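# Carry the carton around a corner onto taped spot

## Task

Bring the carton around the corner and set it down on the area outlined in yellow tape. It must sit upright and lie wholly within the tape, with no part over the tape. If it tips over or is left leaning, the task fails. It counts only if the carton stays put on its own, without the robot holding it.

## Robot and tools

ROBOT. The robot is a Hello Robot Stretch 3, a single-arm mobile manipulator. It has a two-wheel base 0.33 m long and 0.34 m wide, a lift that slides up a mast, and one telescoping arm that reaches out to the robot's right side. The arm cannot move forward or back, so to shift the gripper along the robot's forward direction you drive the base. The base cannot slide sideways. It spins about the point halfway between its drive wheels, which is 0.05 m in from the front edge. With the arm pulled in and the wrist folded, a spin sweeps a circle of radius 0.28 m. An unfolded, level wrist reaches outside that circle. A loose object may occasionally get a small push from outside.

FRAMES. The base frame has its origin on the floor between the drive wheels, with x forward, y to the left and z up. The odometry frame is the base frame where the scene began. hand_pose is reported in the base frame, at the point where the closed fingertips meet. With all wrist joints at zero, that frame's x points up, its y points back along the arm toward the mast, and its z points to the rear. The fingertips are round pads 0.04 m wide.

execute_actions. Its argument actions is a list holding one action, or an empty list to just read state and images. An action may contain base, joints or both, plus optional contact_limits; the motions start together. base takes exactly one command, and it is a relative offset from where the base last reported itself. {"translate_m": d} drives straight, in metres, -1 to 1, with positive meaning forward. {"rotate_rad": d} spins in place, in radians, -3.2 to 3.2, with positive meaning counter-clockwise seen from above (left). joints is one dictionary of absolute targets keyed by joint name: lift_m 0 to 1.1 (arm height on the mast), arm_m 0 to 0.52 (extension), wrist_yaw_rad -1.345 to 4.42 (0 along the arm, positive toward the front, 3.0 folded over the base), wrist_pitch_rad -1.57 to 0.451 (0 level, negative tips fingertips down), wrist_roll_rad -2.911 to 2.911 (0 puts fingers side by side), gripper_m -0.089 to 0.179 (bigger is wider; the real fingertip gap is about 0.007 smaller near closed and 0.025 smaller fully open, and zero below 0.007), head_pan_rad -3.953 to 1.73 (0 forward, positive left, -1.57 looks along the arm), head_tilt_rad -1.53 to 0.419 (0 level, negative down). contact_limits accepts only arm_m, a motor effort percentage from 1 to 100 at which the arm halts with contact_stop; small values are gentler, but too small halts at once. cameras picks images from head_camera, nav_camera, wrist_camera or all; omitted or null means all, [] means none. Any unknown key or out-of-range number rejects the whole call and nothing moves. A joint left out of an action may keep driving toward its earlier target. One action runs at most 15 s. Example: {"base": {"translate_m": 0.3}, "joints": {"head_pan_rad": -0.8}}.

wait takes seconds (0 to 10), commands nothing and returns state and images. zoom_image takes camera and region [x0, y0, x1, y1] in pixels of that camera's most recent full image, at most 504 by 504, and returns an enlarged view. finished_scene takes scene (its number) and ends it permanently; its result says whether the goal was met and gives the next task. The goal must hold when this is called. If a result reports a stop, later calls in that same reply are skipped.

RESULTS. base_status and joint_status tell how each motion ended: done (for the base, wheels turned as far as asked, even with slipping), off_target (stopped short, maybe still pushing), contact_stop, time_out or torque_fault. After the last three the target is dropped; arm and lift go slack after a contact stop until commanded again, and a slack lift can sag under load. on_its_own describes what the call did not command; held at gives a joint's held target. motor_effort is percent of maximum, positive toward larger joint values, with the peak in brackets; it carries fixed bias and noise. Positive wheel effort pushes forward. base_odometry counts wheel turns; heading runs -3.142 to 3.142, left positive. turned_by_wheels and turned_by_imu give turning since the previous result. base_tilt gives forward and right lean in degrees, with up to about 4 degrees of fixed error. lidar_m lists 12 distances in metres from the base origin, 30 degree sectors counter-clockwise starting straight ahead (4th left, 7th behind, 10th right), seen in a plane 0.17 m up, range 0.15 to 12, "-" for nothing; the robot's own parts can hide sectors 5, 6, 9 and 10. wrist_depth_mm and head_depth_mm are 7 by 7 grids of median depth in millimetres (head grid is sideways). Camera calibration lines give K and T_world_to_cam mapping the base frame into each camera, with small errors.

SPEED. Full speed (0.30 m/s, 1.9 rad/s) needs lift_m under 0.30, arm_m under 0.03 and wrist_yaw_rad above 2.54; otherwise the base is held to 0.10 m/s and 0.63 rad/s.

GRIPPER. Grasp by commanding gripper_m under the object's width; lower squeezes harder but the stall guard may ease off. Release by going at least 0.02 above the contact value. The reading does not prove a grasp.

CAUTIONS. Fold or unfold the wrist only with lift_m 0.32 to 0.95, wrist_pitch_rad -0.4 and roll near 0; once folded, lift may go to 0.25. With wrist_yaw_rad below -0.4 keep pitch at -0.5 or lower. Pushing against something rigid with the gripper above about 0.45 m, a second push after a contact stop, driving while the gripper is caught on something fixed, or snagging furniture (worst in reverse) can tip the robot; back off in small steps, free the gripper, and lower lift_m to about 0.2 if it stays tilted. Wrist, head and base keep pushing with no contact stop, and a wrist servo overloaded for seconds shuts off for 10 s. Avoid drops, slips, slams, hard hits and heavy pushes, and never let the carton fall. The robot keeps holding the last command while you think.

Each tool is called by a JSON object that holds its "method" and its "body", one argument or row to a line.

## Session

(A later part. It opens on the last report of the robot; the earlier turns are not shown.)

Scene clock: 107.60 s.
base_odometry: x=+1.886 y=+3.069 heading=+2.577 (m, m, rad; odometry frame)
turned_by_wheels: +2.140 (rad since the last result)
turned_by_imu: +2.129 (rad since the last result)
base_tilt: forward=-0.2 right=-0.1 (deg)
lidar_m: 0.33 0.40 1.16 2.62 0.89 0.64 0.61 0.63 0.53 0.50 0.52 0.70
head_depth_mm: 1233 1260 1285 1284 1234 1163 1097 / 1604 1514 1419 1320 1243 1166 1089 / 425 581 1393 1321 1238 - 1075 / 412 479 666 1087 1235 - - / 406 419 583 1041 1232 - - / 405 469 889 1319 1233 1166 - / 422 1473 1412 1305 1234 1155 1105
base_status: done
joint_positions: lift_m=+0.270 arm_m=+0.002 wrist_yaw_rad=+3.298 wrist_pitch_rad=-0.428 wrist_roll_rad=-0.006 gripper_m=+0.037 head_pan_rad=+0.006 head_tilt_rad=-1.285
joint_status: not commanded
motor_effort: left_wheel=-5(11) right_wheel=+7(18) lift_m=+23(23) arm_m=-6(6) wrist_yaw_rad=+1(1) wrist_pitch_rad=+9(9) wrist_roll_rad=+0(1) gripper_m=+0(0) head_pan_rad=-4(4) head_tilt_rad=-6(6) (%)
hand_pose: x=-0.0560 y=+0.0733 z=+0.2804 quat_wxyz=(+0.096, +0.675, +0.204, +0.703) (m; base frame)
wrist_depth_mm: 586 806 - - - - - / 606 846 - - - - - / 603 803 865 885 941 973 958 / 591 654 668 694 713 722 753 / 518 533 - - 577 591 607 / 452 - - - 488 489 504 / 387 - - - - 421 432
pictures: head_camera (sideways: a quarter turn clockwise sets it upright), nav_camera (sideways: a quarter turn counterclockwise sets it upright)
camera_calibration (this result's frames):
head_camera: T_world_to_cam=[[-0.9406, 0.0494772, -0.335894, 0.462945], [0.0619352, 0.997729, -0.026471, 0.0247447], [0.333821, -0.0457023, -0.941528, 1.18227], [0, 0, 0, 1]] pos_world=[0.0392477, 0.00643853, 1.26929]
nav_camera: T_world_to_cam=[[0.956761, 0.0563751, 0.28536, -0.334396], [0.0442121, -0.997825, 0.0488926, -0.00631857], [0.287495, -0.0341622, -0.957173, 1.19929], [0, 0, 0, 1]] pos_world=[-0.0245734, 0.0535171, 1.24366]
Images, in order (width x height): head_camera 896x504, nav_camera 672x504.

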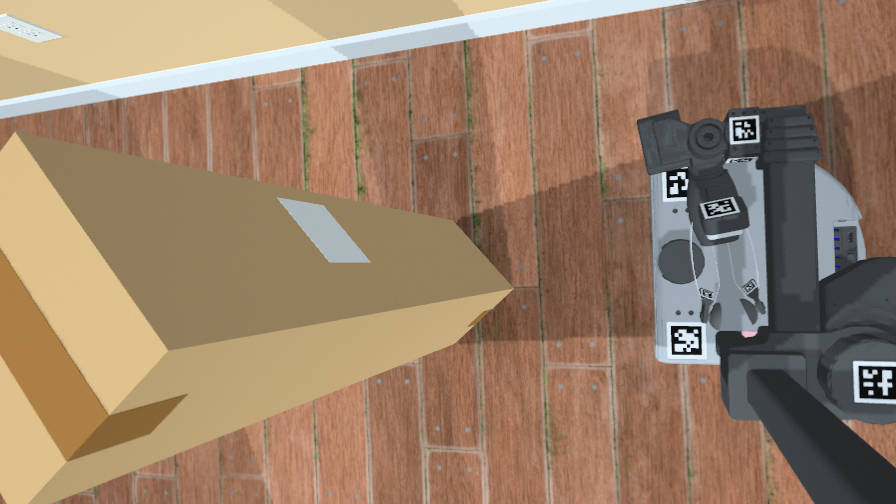

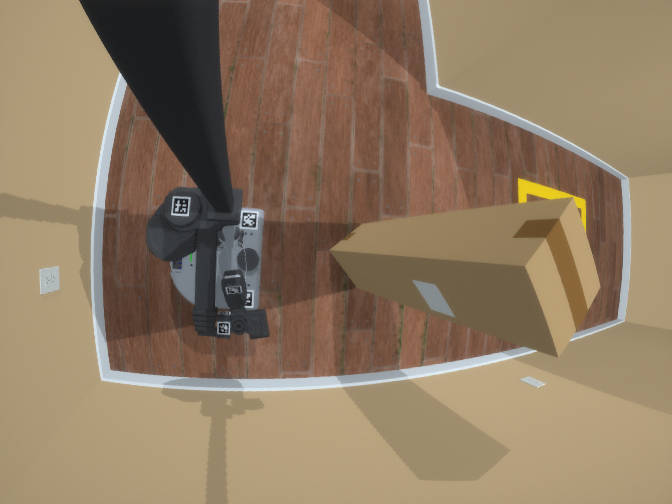

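{"method": "execute_actions", "body": {
  "actions": [
    {"base":{"translate_m":0.9},"joints":{"arm_m":0.05}}
  ],
  "cameras": ["nav_camera"]
}}

{"method": "execute_actions", "body": {
  "actions": [
    {"base":{"translate_m":0.76}}
  ],
  "cameras": ["nav_camera"]
}}

{"method": "execute_actions", "body": {
  "actions": [
    {"base":{"translate_m":-0.1}}
  ]
}}

Scene clock: 123.33 s.
base_odometry: x=+1.126 y=+3.551 heading=+2.577 (m, m, rad; odometry frame)
turned_by_wheels: +0.000 (rad since the last result)
turned_by_imu: +0.000 (rad since the last result)
base_tilt: forward=+0.0 right=-0.1 (deg)
lidar_m: - - 0.90 0.86 2.18 1.58 1.52 0.70 0.50 0.48 0.50 -
head_depth_mm: 1183 1206 1163 331 310 1152 1094 / 1598 1521 349 324 306 - 1088 / 1663 1532 348 323 303 - 1078 / 1659 1522 347 323 302 - - / 1652 1533 346 322 301 - - / 1636 1526 1404 329 304 1169 - / 1657 1518 1412 1317 1223 1161 1106
base_status: done
joint_positions: lift_m=+0.270 arm_m=+0.050 wrist_yaw_rad=+3.298 wrist_pitch_rad=-0.428 wrist_roll_rad=-0.006 gripper_m=+0.037 head_pan_rad=+0.006 head_tilt_rad=-1.285
joint_status: all done
motor_effort: left_wheel=-4(14) right_wheel=+7(25) lift_m=+23(23) arm_m=+5(5) wrist_yaw_rad=+1(1) wrist_pitch_rad=+9(9) wrist_roll_rad=+0(1) gripper_m=+0(0) head_pan_rad=-4(4) head_tilt_rad=-7(7) (%)
hand_pose: x=-0.0560 y=+0.0258 z=+0.2804 quat_wxyz=(+0.096, +0.675, +0.204, +0.703) (m; base frame)
wrist_depth_mm: - - - - 852 810 120 / - - - 969 941 871 116 / 823 819 849 890 931 917 112 / 636 652 672 715 716 174 110 / 524 555 - - 591 167 107 / 450 - - - 482 160 104 / 396 - - - - 154 101
pictures: nav_camera (sideways: a quarter turn counterclockwise sets it upright)
camera_calibration (this result's frames):
nav_camera: T_world_to_cam=[[0.956808, 0.0563731, 0.285204, -0.334194], [0.0442178, -0.997825, 0.0488865, -0.00631056], [0.287339, -0.0341639, -0.957219, 1.19935], [0, 0, 0, 1]] pos_world=[-0.0245828, 0.0535172, 1.24366]
Images, in order (width x height): nav_camera 672x504.

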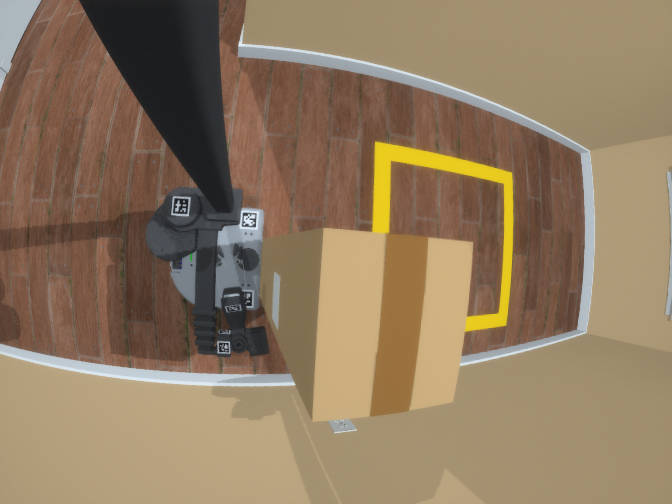

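Scene clock: 131.93 s.
base_odometry: x=+0.484 y=+3.958 heading=+2.576 (m, m, rad; odometry frame)
turned_by_wheels: +0.000 (rad since the last result)
turned_by_imu: +0.000 (rad since the last result)
base_tilt: forward=-0.2 right=-0.2 (deg)
lidar_m: - - 0.92 0.88 0.90 1.21 2.01 0.68 0.49 0.47 0.48 -
head_depth_mm: 1130 1163 1128 331 309 1149 1098 / 1519 1492 348 324 306 - 1086 / 1588 1532 348 323 303 - 1077 / 1570 1527 347 323 302 - - / 1566 1525 346 322 302 - - / 1542 1522 1388 329 304 1167 - / 1538 1514 1407 1307 1231 1156 1106
base_status: done
joint_positions: lift_m=+0.270 arm_m=+0.050 wrist_yaw_rad=+3.298 wrist_pitch_rad=-0.428 wrist_roll_rad=-0.006 gripper_m=+0.037 head_pan_rad=+0.006 head_tilt_rad=-1.285
joint_status: not commanded
motor_effort: left_wheel=-2(6) right_wheel=+11(21) lift_m=+23(23) arm_m=+5(5) wrist_yaw_rad=+1(1) wrist_pitch_rad=+9(9) wrist_roll_rad=+0(1) gripper_m=+0(0) head_pan_rad=-4(4) head_tilt_rad=-6(6) (%)
hand_pose: x=-0.0560 y=+0.0258 z=+0.2804 quat_wxyz=(+0.096, +0.675, +0.204, +0.703) (m; base frame)
wrist_depth_mm: - 971 934 878 869 844 120 / - - - 969 916 913 116 / 836 827 854 898 947 911 113 / 639 652 661 705 695 173 110 / 517 554 - - 595 167 107 / 445 - - - 487 160 104 / 398 - - - - 153 101
pictures: nav_camera (sideways: a quarter turn counterclockwise sets it upright)
camera_calibration (this result's frames):
nav_camera: T_world_to_cam=[[0.956808, 0.0563732, 0.285204, -0.334194], [0.0442178, -0.997825, 0.0488865, -0.00631057], [0.28734, -0.0341638, -0.957219, 1.19935], [0, 0, 0, 1]] pos_world=[-0.0245828, 0.0535172, 1.24366]
Images, in order (width x height): nav_camera 672x504.

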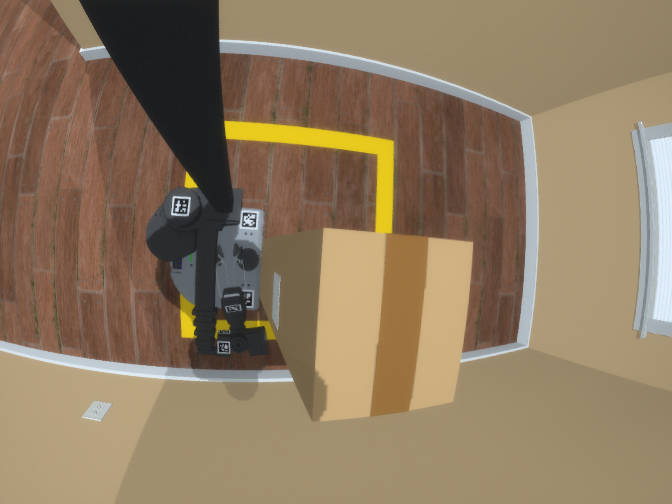

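Scene clock: 134.17 s.
base_odometry: x=+0.568 y=+3.904 heading=+2.576 (m, m, rad; odometry frame)
turned_by_wheels: +0.000 (rad since the last result)
turned_by_imu: +0.000 (rad since the last result)
base_tilt: forward=-0.1 right=-0.1 (deg)
lidar_m: 0.15 0.15 0.92 0.87 0.90 2.28 2.02 0.68 0.49 0.47 0.48 0.15
head_depth_mm: 1135 1159 1079 1146 1199 1156 1102 / 1570 377 348 355 1245 - 1089 / 1626 376 348 352 1148 - 1078 / 1620 375 347 348 882 - - / 1625 373 346 345 1205 - - / 1602 1497 353 1272 1234 1160 - / 1602 1521 1409 1310 1231 1152 1107
base_status: done
joint_positions: lift_m=+0.270 arm_m=+0.050 wrist_yaw_rad=+3.298 wrist_pitch_rad=-0.428 wrist_roll_rad=-0.006 gripper_m=+0.037 head_pan_rad=+0.006 head_tilt_rad=-1.285
joint_status: not commanded
motor_effort: left_wheel=-4(10) right_wheel=+6(6) lift_m=+23(23) arm_m=+5(5) wrist_yaw_rad=+1(1) wrist_pitch_rad=+9(9) wrist_roll_rad=+1(1) gripper_m=+0(0) head_pan_rad=-5(4) head_tilt_rad=-6(7) (%)
hand_pose: x=-0.0560 y=+0.0258 z=+0.2804 quat_wxyz=(+0.096, +0.675, +0.204, +0.703) (m; base frame)
wrist_depth_mm: - 984 930 854 846 830 803 / - - 996 - 942 910 843 / 793 823 868 914 919 935 922 / 630 651 669 695 730 740 771 / 529 550 - - 594 589 603 / 446 - - - 483 491 490 / 393 - - - - 420 219
pictures: head_camera (sideways: a quarter turn clockwise sets it upright), nav_camera (sideways: a quarter turn counterclockwise sets it upright), wrist_camera
camera_calibration (this result's frames):
head_camera: T_world_to_cam=[[-0.940654, 0.0494792, -0.335741, 0.462746], [0.0619334, 0.997729, -0.0264821, 0.0247591], [0.333668, -0.0457041, -0.941582, 1.18234], [0, 0, 0, 1]] pos_world=[0.0392424, 0.00643842, 1.26929]
nav_camera: T_world_to_cam=[[0.956808, 0.056373, 0.285204, -0.334194], [0.0442176, -0.997825, 0.0488865, -0.00631056], [0.287339, -0.0341639, -0.957219, 1.19935], [0, 0, 0, 1]] pos_world=[-0.0245828, 0.0535172, 1.24366]
wrist_camera: T_world_to_cam=[[0.987575, 0.146191, 0.0576518, 0.0242788], [0.134024, -0.591969, -0.794739, 0.274846], [-0.0820553, 0.792591, -0.604207, 0.304539], [0, 0, 0, 1]] pos_world=[-0.0358239, -0.0822239, 0.401036]
Images, in order (width x height): head_camera 896x504, nav_camera 672x504, wrist_camera 644x364.

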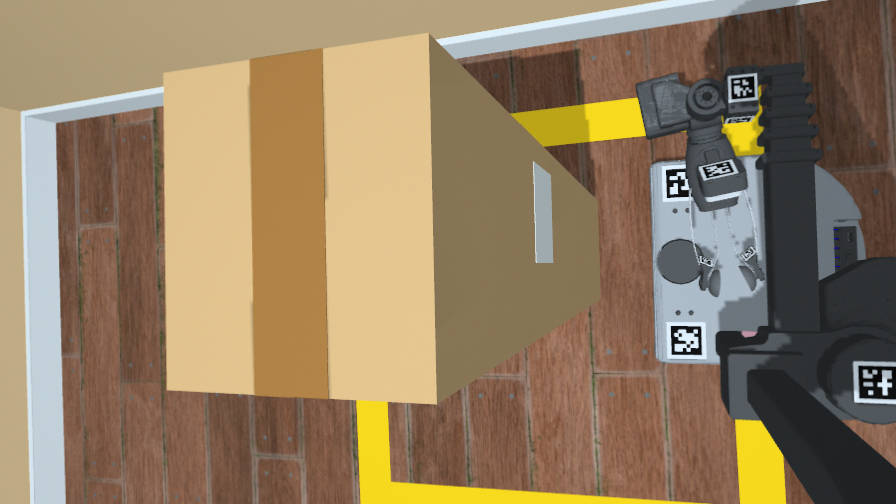

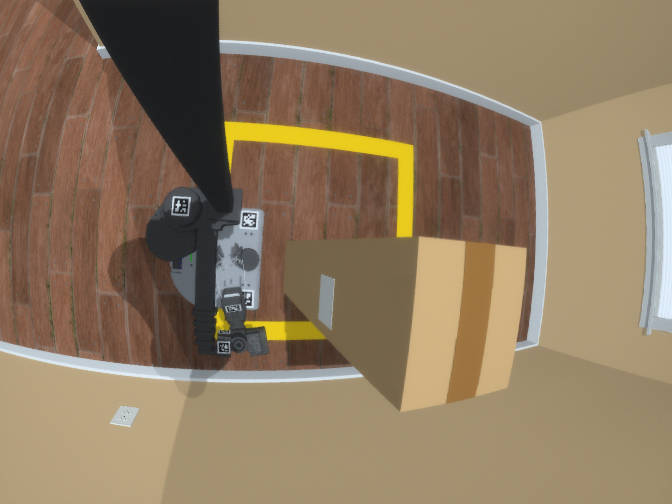

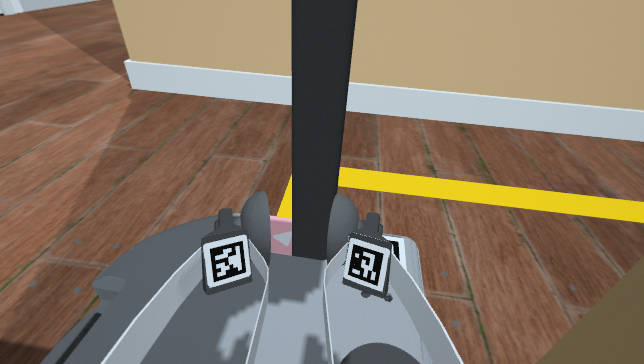

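Inside.

{"method": "finished_scene", "body": {
  "scene": 1
}}

The scene is finished: the task was done.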